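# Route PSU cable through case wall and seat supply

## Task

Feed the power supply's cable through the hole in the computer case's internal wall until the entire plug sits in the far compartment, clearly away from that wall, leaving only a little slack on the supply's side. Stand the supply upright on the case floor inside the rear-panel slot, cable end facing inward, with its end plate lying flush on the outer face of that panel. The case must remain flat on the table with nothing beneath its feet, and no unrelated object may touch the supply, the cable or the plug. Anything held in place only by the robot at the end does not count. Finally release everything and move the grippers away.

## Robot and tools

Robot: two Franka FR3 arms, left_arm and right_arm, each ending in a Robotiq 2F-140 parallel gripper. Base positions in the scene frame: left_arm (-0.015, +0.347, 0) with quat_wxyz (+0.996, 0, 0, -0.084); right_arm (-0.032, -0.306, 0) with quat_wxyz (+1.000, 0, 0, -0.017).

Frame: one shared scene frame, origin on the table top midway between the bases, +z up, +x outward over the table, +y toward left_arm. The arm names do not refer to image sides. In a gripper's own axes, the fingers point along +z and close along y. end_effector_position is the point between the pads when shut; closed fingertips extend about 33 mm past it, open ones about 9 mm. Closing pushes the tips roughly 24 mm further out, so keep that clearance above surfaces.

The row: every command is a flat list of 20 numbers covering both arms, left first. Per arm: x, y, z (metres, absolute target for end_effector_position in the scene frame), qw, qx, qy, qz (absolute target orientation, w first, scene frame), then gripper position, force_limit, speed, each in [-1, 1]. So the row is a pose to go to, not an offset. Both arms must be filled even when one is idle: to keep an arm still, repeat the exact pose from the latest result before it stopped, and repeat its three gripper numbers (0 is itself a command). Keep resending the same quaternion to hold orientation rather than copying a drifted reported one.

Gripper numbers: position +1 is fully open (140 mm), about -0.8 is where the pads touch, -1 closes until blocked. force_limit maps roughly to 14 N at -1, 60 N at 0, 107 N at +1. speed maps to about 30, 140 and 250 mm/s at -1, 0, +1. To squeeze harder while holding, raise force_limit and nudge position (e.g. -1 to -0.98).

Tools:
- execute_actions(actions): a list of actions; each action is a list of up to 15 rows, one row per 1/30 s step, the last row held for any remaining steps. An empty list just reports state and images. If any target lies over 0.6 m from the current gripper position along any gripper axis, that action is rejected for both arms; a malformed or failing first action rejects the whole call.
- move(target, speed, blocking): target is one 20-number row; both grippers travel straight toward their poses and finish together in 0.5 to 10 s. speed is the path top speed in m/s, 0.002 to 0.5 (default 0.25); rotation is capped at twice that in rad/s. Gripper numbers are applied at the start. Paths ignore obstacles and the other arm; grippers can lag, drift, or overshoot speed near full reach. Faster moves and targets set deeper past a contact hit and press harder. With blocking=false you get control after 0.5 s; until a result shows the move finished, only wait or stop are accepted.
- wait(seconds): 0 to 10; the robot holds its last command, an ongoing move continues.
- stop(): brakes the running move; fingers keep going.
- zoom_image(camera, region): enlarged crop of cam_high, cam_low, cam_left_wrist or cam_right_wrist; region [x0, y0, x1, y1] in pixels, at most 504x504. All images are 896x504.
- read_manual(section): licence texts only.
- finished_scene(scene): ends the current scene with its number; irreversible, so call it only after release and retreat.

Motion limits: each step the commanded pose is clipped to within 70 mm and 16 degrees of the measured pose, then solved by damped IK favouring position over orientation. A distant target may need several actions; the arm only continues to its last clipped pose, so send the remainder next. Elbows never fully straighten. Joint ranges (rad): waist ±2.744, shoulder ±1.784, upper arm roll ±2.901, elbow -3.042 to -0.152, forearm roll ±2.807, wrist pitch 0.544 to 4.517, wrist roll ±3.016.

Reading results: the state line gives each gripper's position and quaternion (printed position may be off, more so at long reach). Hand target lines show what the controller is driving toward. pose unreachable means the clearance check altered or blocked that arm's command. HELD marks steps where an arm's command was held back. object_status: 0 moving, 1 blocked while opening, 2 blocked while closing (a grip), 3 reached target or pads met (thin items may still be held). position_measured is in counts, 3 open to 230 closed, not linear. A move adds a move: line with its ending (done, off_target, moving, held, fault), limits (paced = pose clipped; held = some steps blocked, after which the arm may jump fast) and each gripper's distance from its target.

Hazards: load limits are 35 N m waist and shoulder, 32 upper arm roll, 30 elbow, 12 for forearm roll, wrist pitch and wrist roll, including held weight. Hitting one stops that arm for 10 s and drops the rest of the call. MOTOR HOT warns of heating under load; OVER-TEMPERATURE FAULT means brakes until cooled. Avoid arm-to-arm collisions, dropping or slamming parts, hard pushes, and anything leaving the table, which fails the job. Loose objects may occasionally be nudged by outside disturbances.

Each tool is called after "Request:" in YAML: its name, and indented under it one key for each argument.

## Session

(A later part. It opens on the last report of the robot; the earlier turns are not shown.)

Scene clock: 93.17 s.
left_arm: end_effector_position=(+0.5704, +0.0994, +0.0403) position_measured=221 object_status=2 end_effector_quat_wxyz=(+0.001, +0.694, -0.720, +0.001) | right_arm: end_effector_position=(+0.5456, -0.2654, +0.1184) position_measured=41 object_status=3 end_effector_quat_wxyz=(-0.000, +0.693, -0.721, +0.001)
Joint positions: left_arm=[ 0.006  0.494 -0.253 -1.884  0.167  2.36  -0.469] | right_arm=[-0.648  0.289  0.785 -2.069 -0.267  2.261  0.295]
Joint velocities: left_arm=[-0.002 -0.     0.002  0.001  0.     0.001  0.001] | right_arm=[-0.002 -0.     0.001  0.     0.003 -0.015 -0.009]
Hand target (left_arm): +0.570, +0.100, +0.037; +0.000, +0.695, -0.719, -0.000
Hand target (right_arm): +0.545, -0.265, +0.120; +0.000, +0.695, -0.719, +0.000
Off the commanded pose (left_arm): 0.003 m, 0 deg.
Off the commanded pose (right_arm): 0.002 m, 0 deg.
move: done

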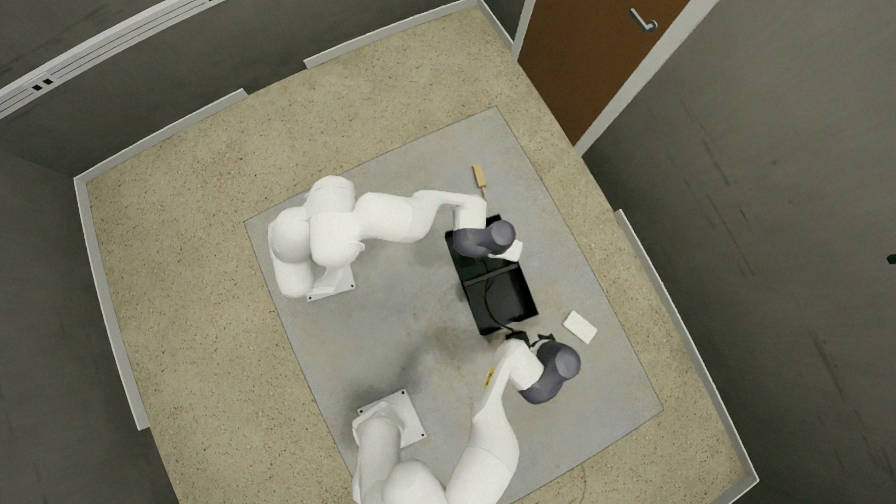

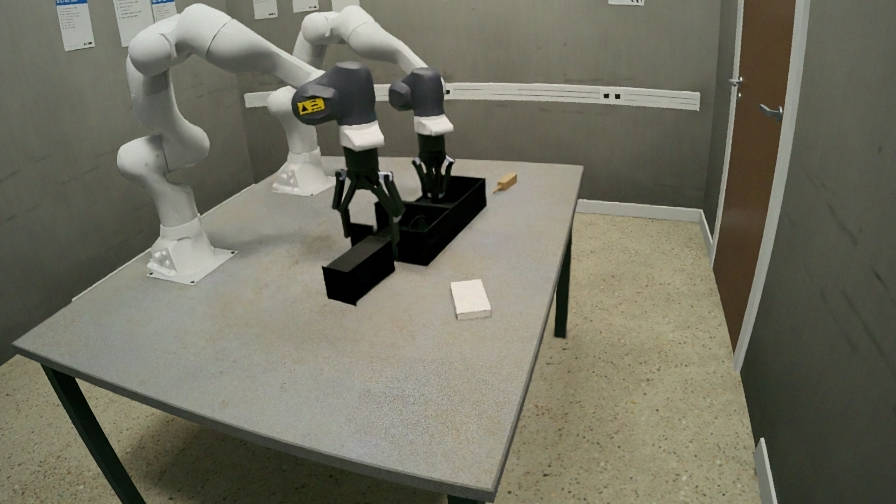

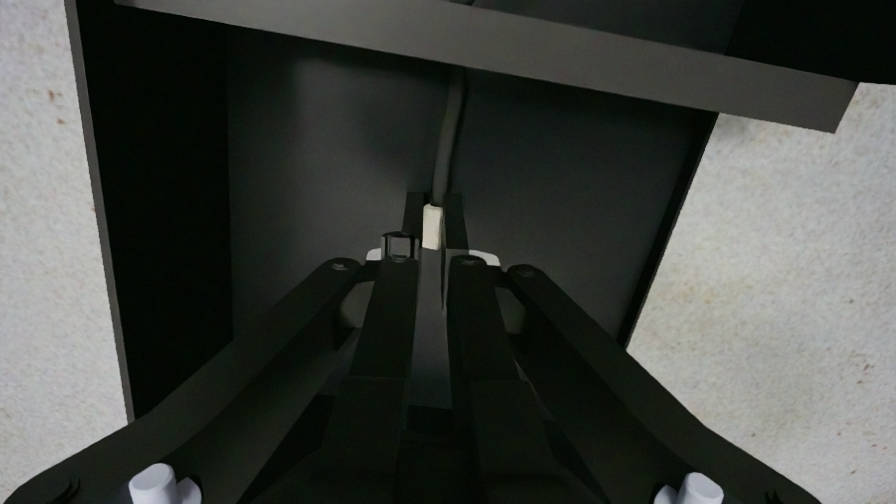

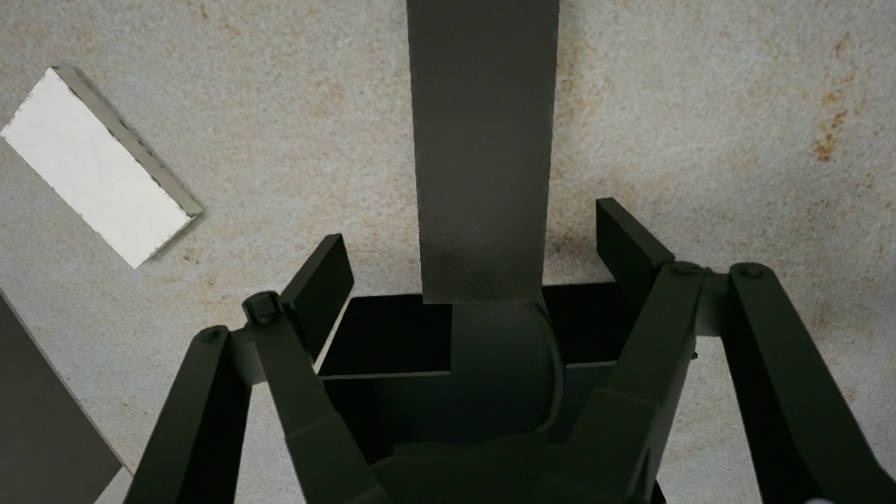

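Request:
move:
  target: [0.57,0.11,0.045,0,0.695,-0.719,0,-1,0,-0.3,0.537,-0.267,0.06,0,0.695,-0.719,0,0.7,0.6,0]
  speed: 0.12

Request:
move:
  target: [0.57,0.11,0.045,0,0.695,-0.719,0,-1,0,-0.3,0.537,-0.267,0.06,0,0.695,-0.719,0,-1,0.6,0]

Request:
move:
  target: [0.57,0.12,0.045,0,0.695,-0.719,0,-1,0,-0.3,0.535,-0.26,0.155,0,0.695,-0.719,0,-1,0.6,0]
  speed: 0.15

Request:
move:
  target: [0.61,0.165,0.045,0,0.5,-0.866,0,-1,0,-0.3,0.538,-0.175,0.155,0,0.695,-0.719,0,-1,0.6,0]
  speed: 0.12

Scene clock: 98.27 s.
left_arm: end_effector_position=(+0.5710, +0.1089, +0.0447) position_measured=221 object_status=2 end_effector_quat_wxyz=(-0.001, +0.696, -0.718, +0.001) | right_arm: end_effector_position=(+0.5359, -0.2659, +0.0610) position_measured=41 object_status=3 end_effector_quat_wxyz=(-0.000, +0.699, -0.716, -0.003)
Joint positions: left_arm=[ 0.02   0.478 -0.254 -1.898  0.167  2.358 -0.463] | right_arm=[-0.606  0.373  0.724 -2.128 -0.351  2.379  0.333]
Joint velocities: left_arm=[ 0.001  0.001 -0.001 -0.001  0.    -0.001  0.003] | right_arm=[ 0.006 -0.    -0.01   0.001 -0.     0.012  0.013]
Hand target (left_arm): +0.570, +0.110, +0.045; -0.000, +0.695, -0.719, +0.000
Hand target (right_arm): +0.537, -0.266, +0.061; -0.001, +0.696, -0.718, -0.001
Off the commanded pose (left_arm): 0.002 m, 0 deg.
Off the commanded pose (right_arm): 0.002 m, 1 deg.
move: done

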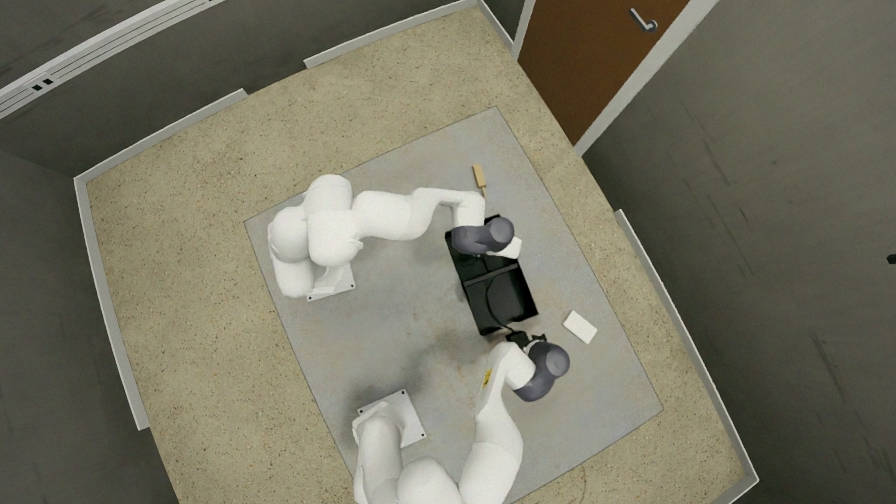

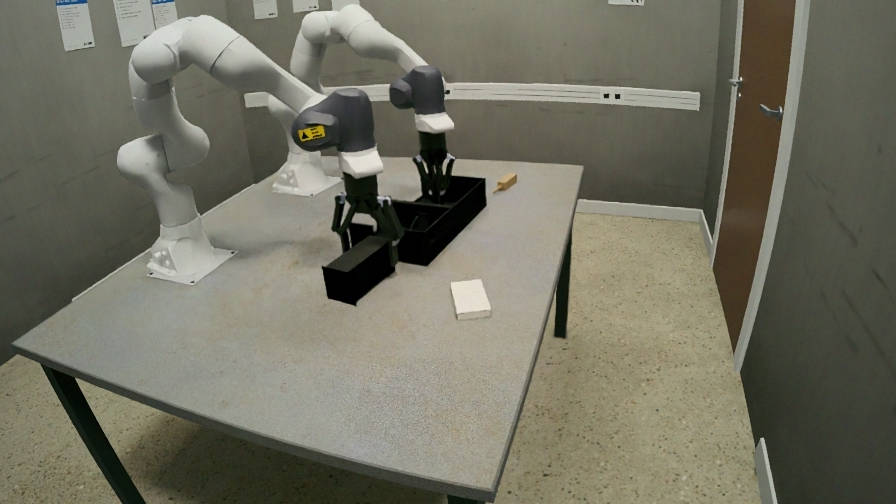

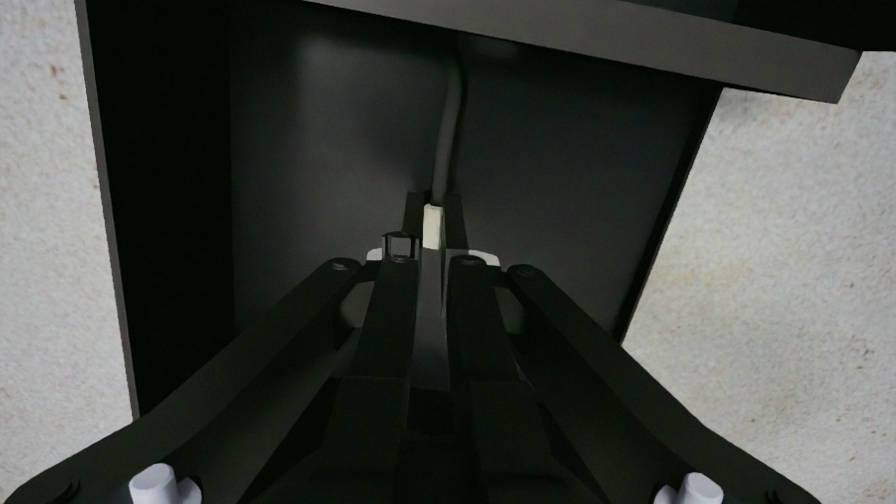

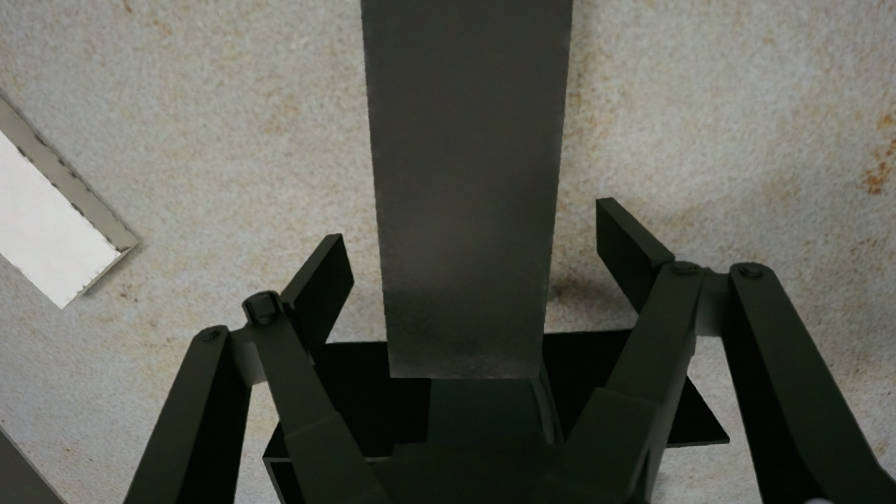

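Scene clock: 98.97 s.
left_arm: end_effector_position=(+0.5707, +0.1091, +0.0446) position_measured=221 object_status=2 end_effector_quat_wxyz=(-0.001, +0.696, -0.718, +0.001) | right_arm: end_effector_position=(+0.5378, -0.2659, +0.0621) position_measured=132 object_status=2 end_effector_quat_wxyz=(-0.001, +0.698, -0.716, -0.000)
Joint positions: left_arm=[ 0.02   0.478 -0.254 -1.898  0.167  2.358 -0.462] | right_arm=[-0.602  0.372  0.721 -2.127 -0.353  2.382  0.337]
Joint velocities: left_arm=[ 0.    -0.001 -0.001 -0.     0.001  0.001  0.001] | right_arm=[ 0.001 -0.002 -0.002 -0.    -0.001 -0.     0.001]
Hand target (left_arm): +0.570, +0.110, +0.045; -0.000, +0.695, -0.719, +0.000
Hand target (right_arm): +0.537, -0.267, +0.060; -0.000, +0.695, -0.719, -0.000
Off the commanded pose (left_arm): 0.001 m, 0 deg.
Off the commanded pose (right_arm): 0.003 m, 0 deg.
move: done

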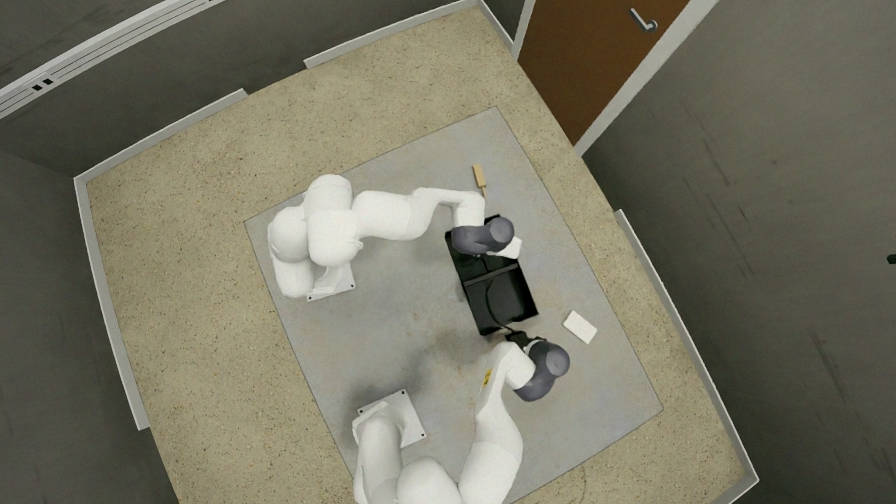

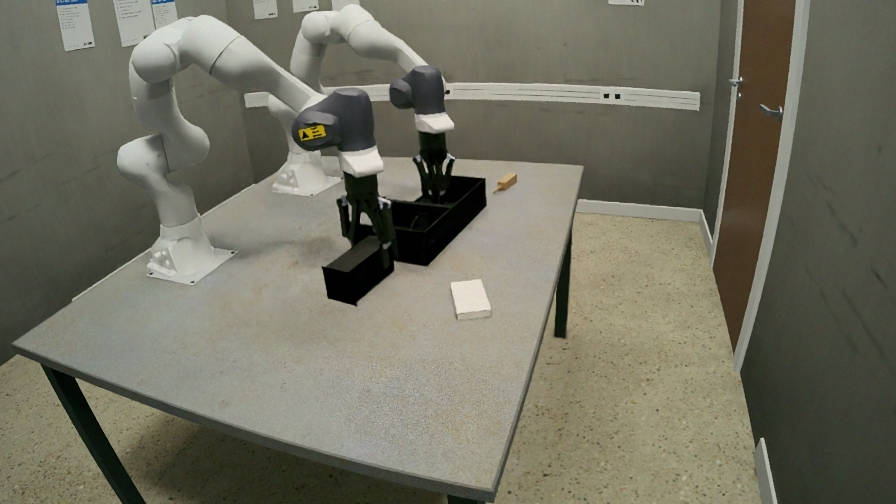

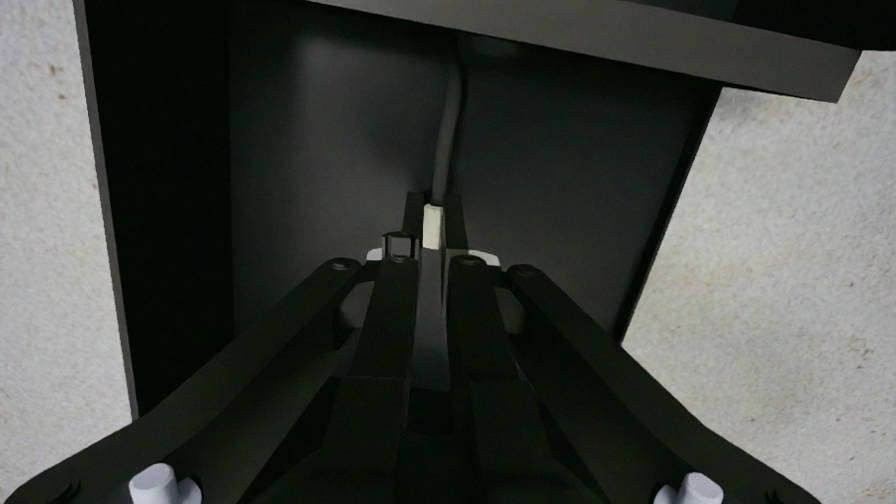

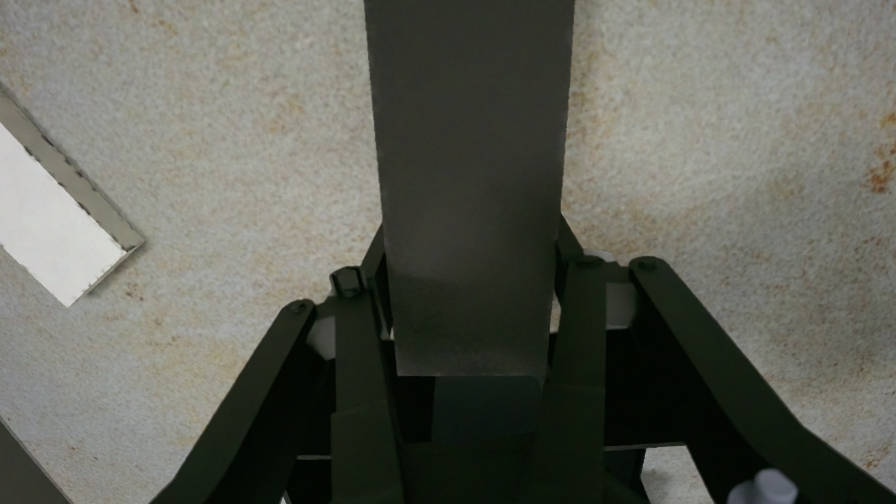

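Scene clock: 100.20 s.
left_arm: end_effector_position=(+0.5692, +0.1189, +0.0443) position_measured=222 object_status=2 end_effector_quat_wxyz=(-0.000, +0.696, -0.718, -0.001) | right_arm: end_effector_position=(+0.5297, -0.2608, +0.1461) position_measured=132 object_status=2 end_effector_quat_wxyz=(+0.006, +0.690, -0.724, -0.005)
Joint positions: left_arm=[ 0.039  0.469 -0.259 -1.914  0.167  2.359 -0.449] | right_arm=[-0.678  0.204  0.821 -2.082 -0.183  2.197  0.258]
Joint velocities: left_arm=[ 0.    -0.    -0.002 -0.     0.001  0.     0.   ] | right_arm=[ 0.001  0.001  0.001 -0.     0.003 -0.011 -0.021]
Hand target (left_arm): +0.570, +0.120, +0.045; -0.000, +0.695, -0.719, +0.000
Hand target (right_arm): +0.535, -0.261, +0.154; +0.002, +0.694, -0.720, +0.001
Off the commanded pose (left_arm): 0.001 m, 0 deg.
Off the commanded pose (right_arm): 0.010 m, 1 deg.
move: off_target (right_arm)

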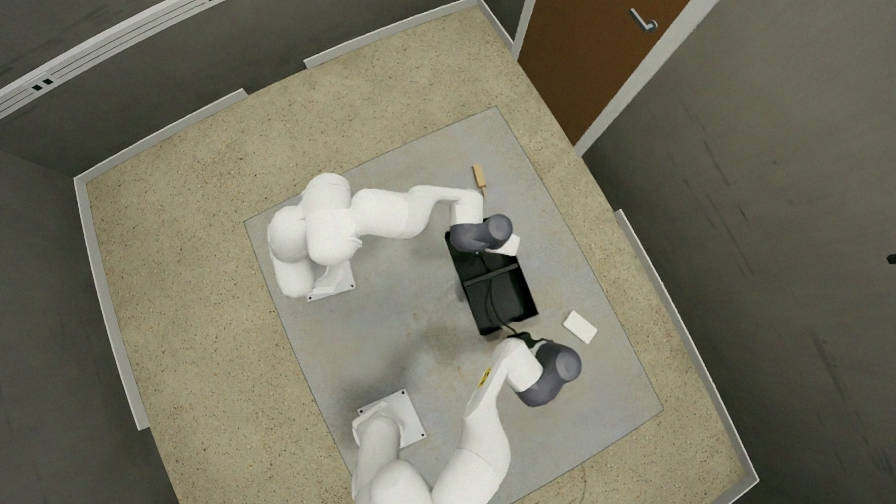

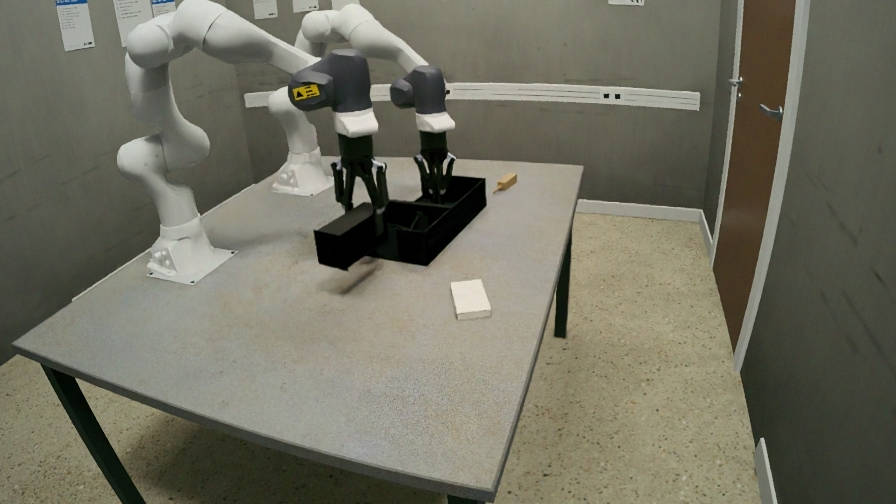

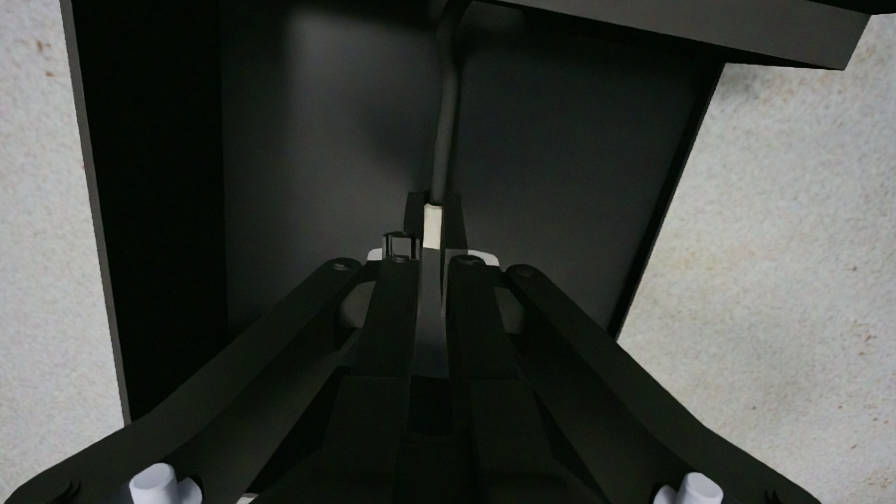

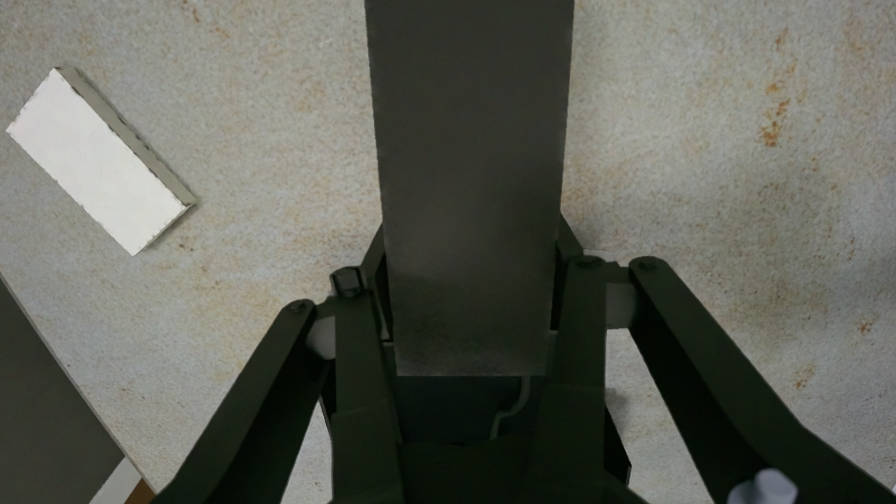

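Scene clock: 102.93 s.
left_arm: end_effector_position=(+0.6111, +0.1602, +0.0466) position_measured=222 object_status=2 end_effector_quat_wxyz=(-0.001, -0.506, +0.862, -0.004) | right_arm: end_effector_position=(+0.5289, -0.1910, +0.1445) position_measured=132 object_status=2 end_effector_quat_wxyz=(+0.016, +0.696, -0.718, -0.007)
Joint positions: left_arm=[ 0.265  0.558 -0.425 -1.805  0.288  2.306  0.043] | right_arm=[-0.526  0.258  0.804 -2.024 -0.228  2.157  0.393]
Joint velocities: left_arm=[ 0.    -0.001 -0.001 -0.001 -0.    -0.     0.031] | right_arm=[ 0.001  0.001 -0.002  0.    -0.    -0.001  0.01 ]
Hand target (left_arm): +0.611, +0.162, +0.046; -0.001, -0.500, +0.866, -0.003
Hand target (right_arm): +0.539, -0.175, +0.155; -0.002, +0.695, -0.719, +0.000
Off the commanded pose (left_arm): 0.005 m, 1 deg.
Off the commanded pose (right_arm): 0.021 m, 2 deg.
move: off_target (left_arm, right_arm)

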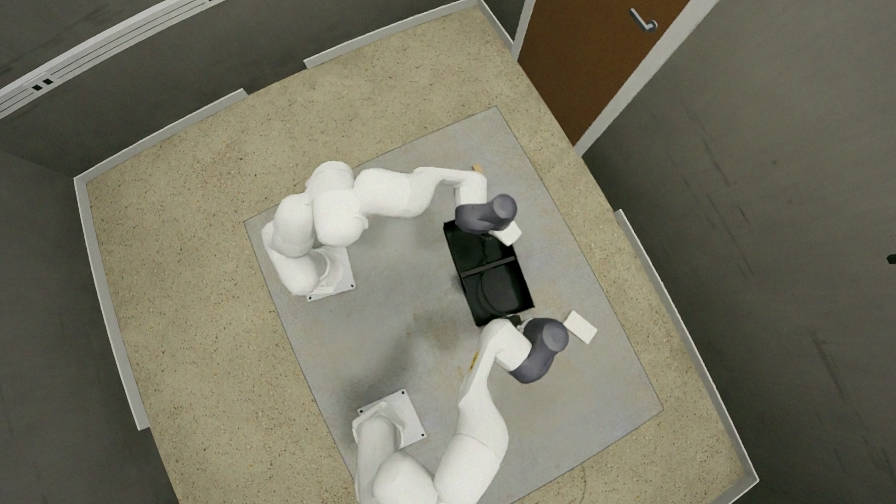

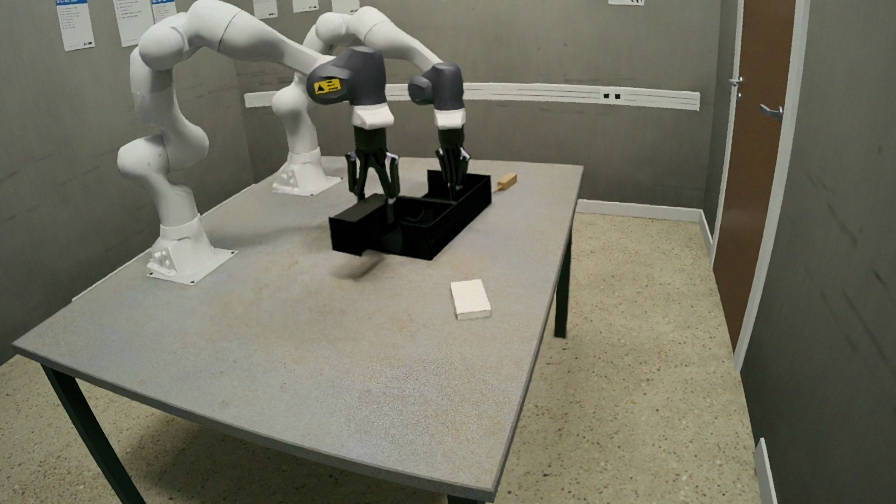

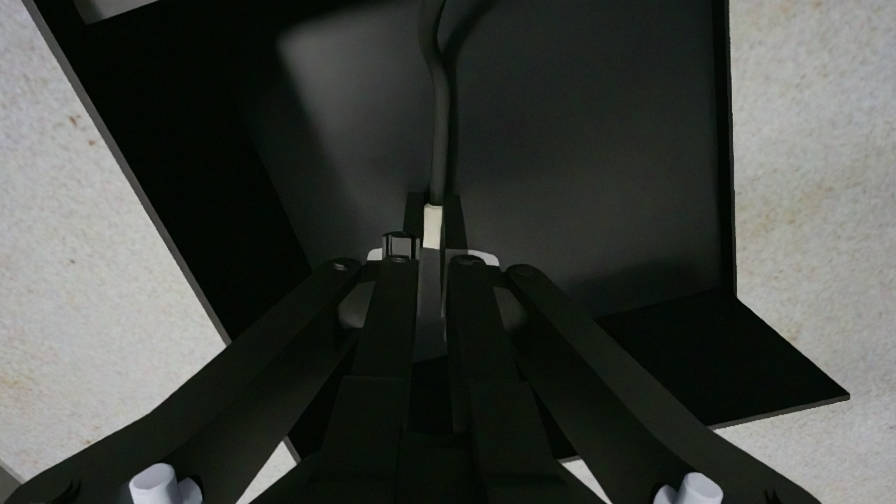

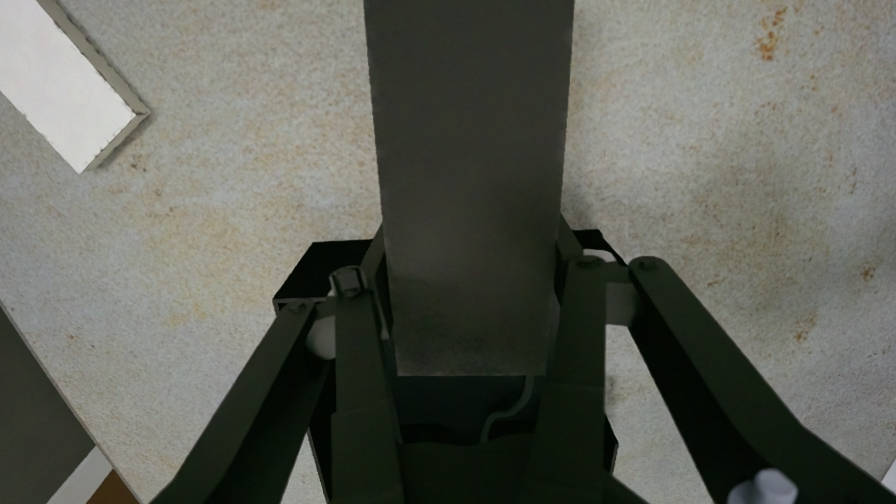

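Request:
move:
  target: [0.62,0.185,0.045,0,0.5,-0.866,0,-1,0,-0.3,0.538,-0.197,0.182,0,0.695,-0.719,0,-1,0.6,0]
  speed: 0.08

Request:
move:
  target: [0.62,0.185,0.045,0,0.5,-0.866,0,-1,0,-0.3,0.54,-0.135,0.182,0,0.695,-0.719,0,-1,0.6,0]
  speed: 0.1

Request:
move:
  target: [0.62,0.185,0.045,0,0.5,-0.866,0,-1,0,-0.3,0.54,-0.13,0.13,0,0.695,-0.719,0,-1,0.6,0]
  speed: 0.06

Scene clock: 107.53 s.
left_arm: end_effector_position=(+0.6202, +0.1795, +0.0461) position_measured=222 object_status=2 end_effector_quat_wxyz=(-0.001, -0.505, +0.863, -0.004) | right_arm: end_effector_position=(+0.5330, -0.1963, +0.1732) position_measured=132 object_status=2 end_effector_quat_wxyz=(+0.005, +0.690, -0.724, -0.005)
Joint positions: left_arm=[ 0.289  0.568 -0.42  -1.787  0.29   2.299  0.079] | right_arm=[-0.564  0.204  0.825 -2.007 -0.171  2.124  0.358]
Joint velocities: left_arm=[-0.001  0.001  0.001  0.001 -0.    -0.003  0.019] | right_arm=[-0.004 -0.001  0.003 -0.001  0.009 -0.013 -0.026]
Hand target (left_arm): +0.621, +0.185, +0.045; +0.000, -0.500, +0.866, -0.000
Hand target (right_arm): +0.538, -0.197, +0.182; +0.001, +0.694, -0.720, +0.001
Off the commanded pose (left_arm): 0.006 m, 1 deg.
Off the commanded pose (right_arm): 0.010 m, 1 deg.
move: off_target (left_arm, right_arm)

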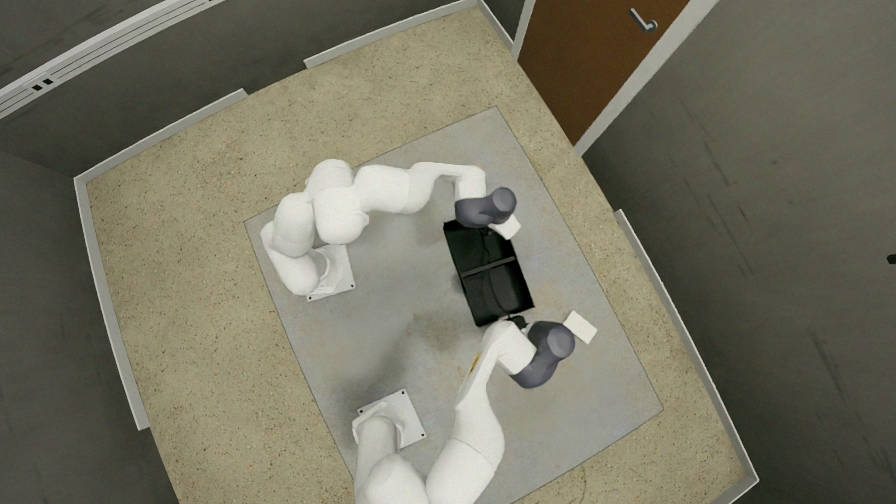

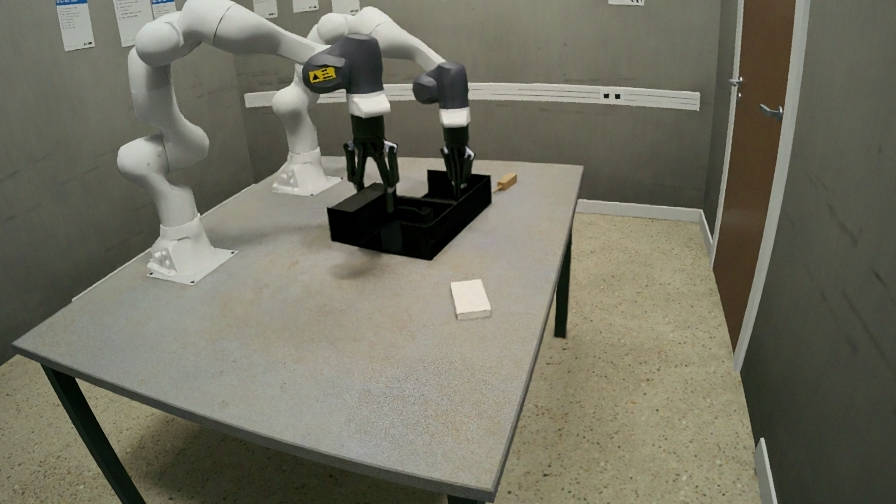

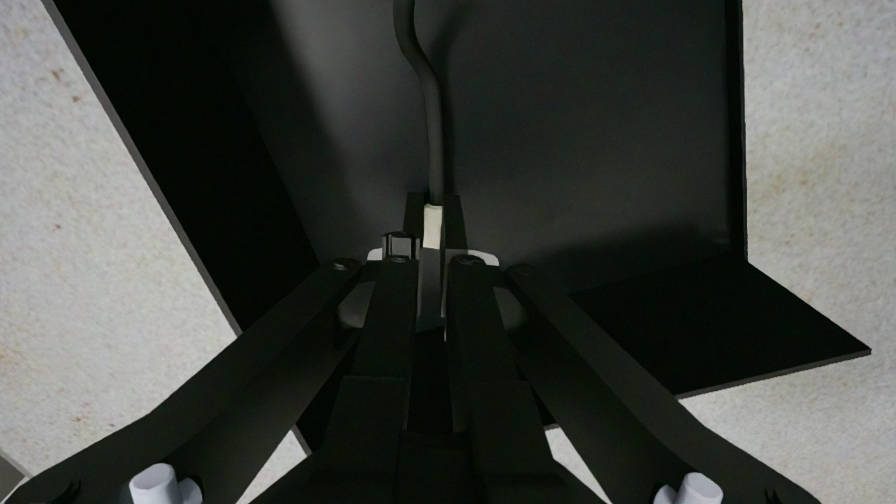

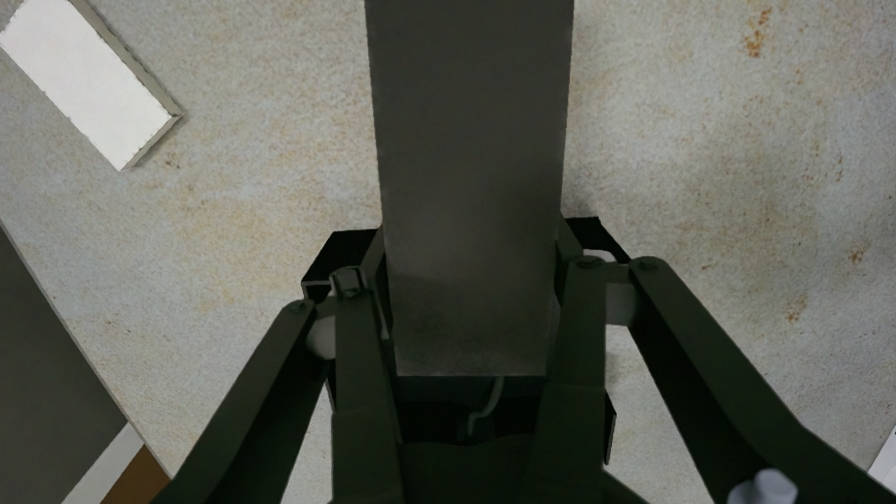

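Scene clock: 108.73 s.
left_arm: end_effector_position=(+0.6205, +0.1822, +0.0457) position_measured=222 object_status=2 end_effector_quat_wxyz=(-0.000, -0.503, +0.864, -0.003) | right_arm: end_effector_position=(+0.5354, -0.1358, +0.1749) position_measured=132 object_status=2 end_effector_quat_wxyz=(+0.004, +0.699, -0.715, -0.007)
Joint positions: left_arm=[ 0.29   0.568 -0.417 -1.787  0.291  2.298  0.085] | right_arm=[-0.436  0.263  0.811 -1.939 -0.21   2.099  0.455]
Joint velocities: left_arm=[ 0.    -0.001  0.001  0.     0.001 -0.001  0.003] | right_arm=[ 0.009  0.001 -0.006  0.001  0.001 -0.004  0.024]
Hand target (left_arm): +0.620, +0.185, +0.045; -0.000, -0.500, +0.866, -0.000
Hand target (right_arm): +0.541, -0.135, +0.182; -0.001, +0.695, -0.719, +0.000
Off the commanded pose (left_arm): 0.003 m, 0 deg.
Off the commanded pose (right_arm): 0.008 m, 1 deg.
move: off_target (right_arm)

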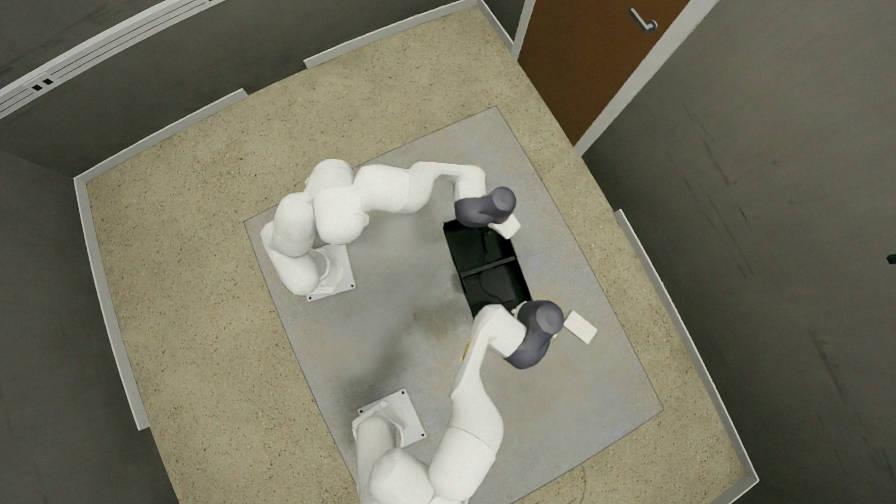

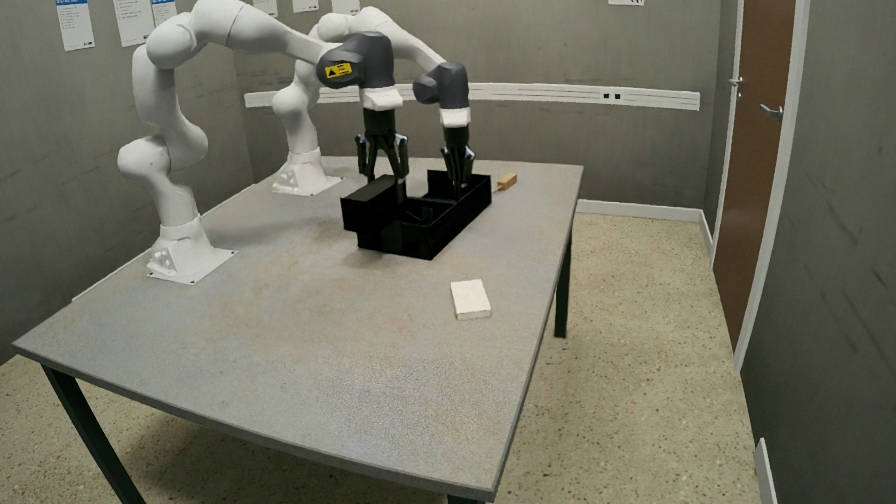

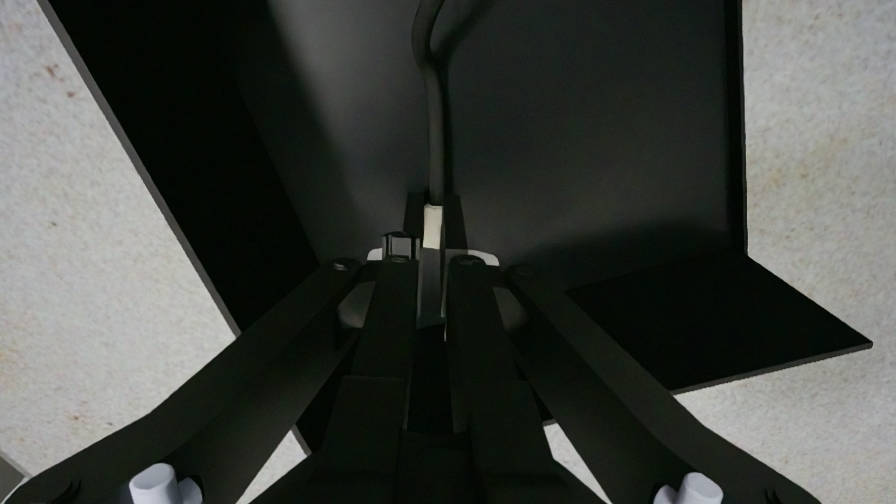

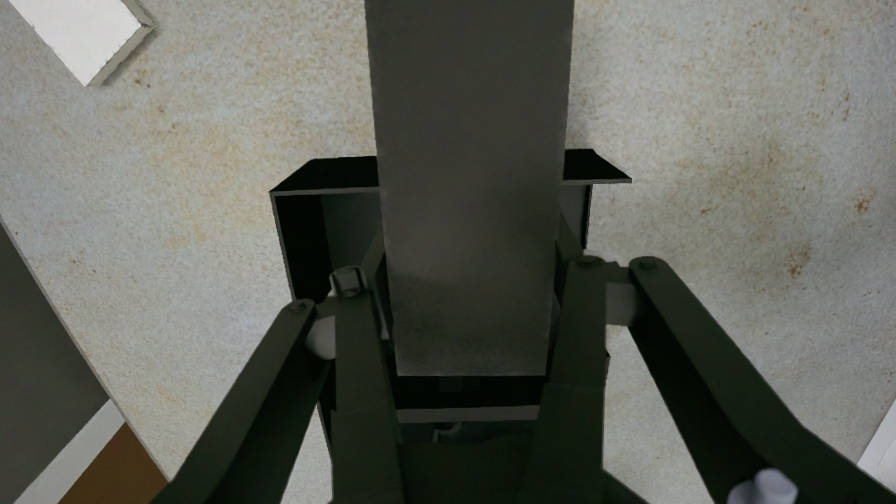

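Scene clock: 109.73 s.
left_arm: end_effector_position=(+0.6205, +0.1822, +0.0457) position_measured=222 object_status=2 end_effector_quat_wxyz=(-0.000, -0.503, +0.864, -0.003) | right_arm: end_effector_position=(+0.5334, -0.1327, +0.1477) position_measured=132 object_status=2 end_effector_quat_wxyz=(+0.011, +0.702, -0.712, +0.003)
Joint positions: left_arm=[ 0.29   0.568 -0.417 -1.787  0.291  2.298  0.086] | right_arm=[-0.397  0.3    0.785 -1.968 -0.27   2.148  0.501]
Joint velocities: left_arm=[-0.     0.001  0.    -0.     0.002 -0.     0.001] | right_arm=[ 0.009  0.002 -0.007 -0.001 -0.013  0.02   0.039]
Hand target (left_arm): +0.620, +0.185, +0.045; -0.000, -0.500, +0.866, -0.000
Hand target (right_arm): +0.539, -0.130, +0.131; -0.000, +0.696, -0.718, -0.001
Off the commanded pose (left_arm): 0.003 m, 0 deg.
Off the commanded pose (right_arm): 0.019 m, 2 deg.
move: off_target (right_arm)

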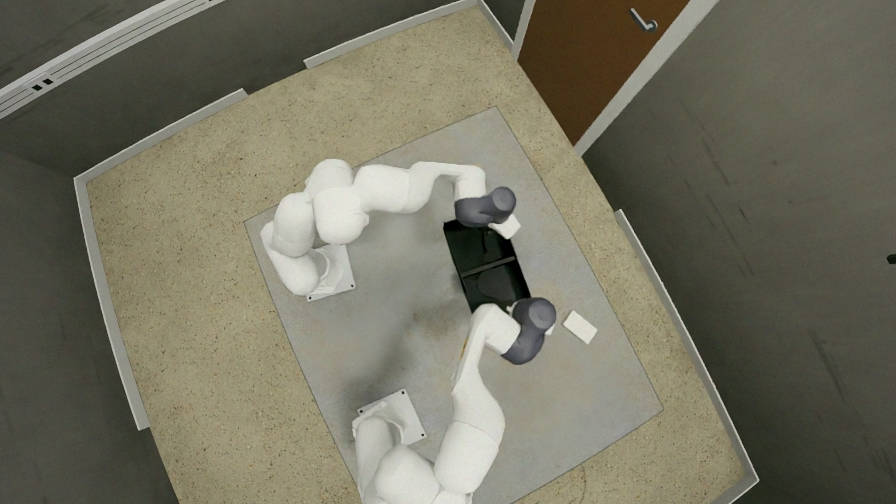

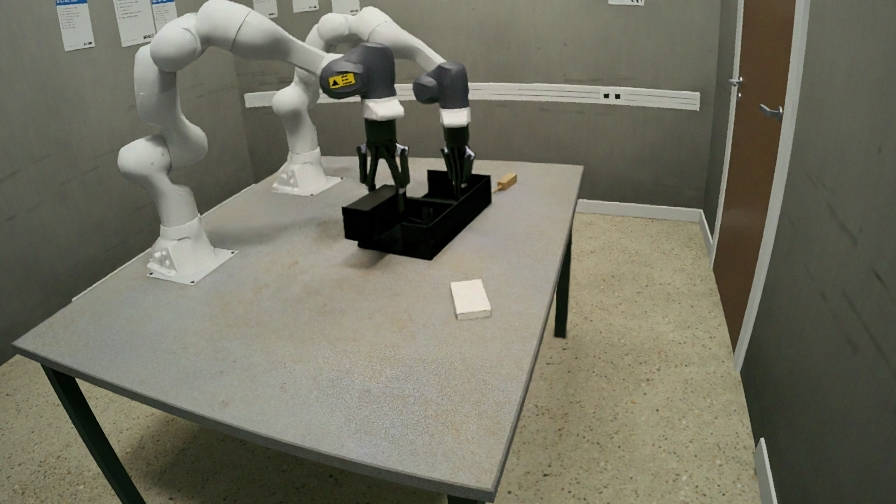

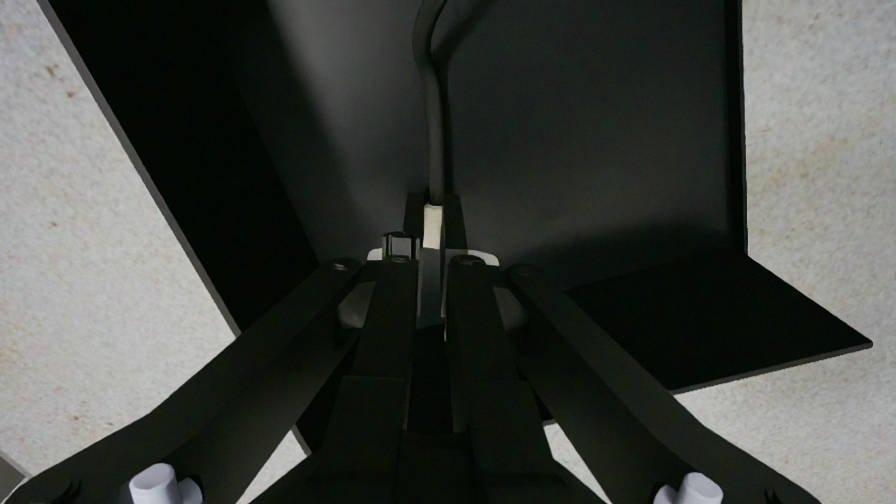

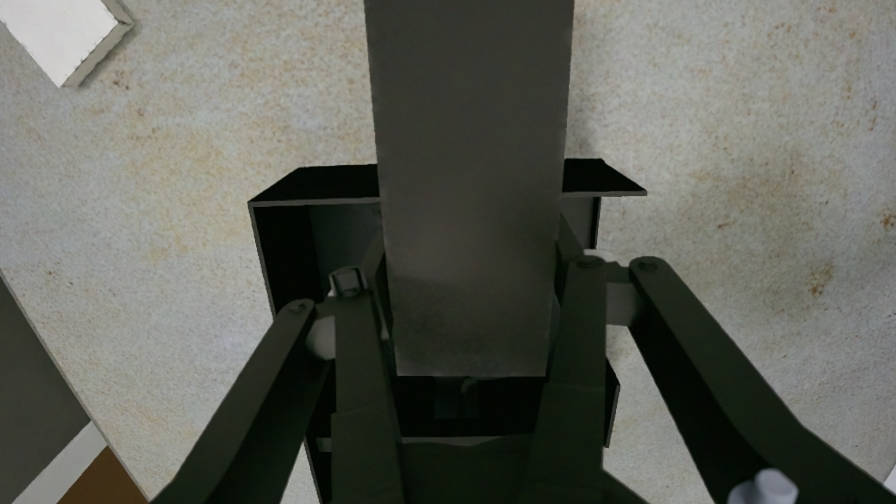

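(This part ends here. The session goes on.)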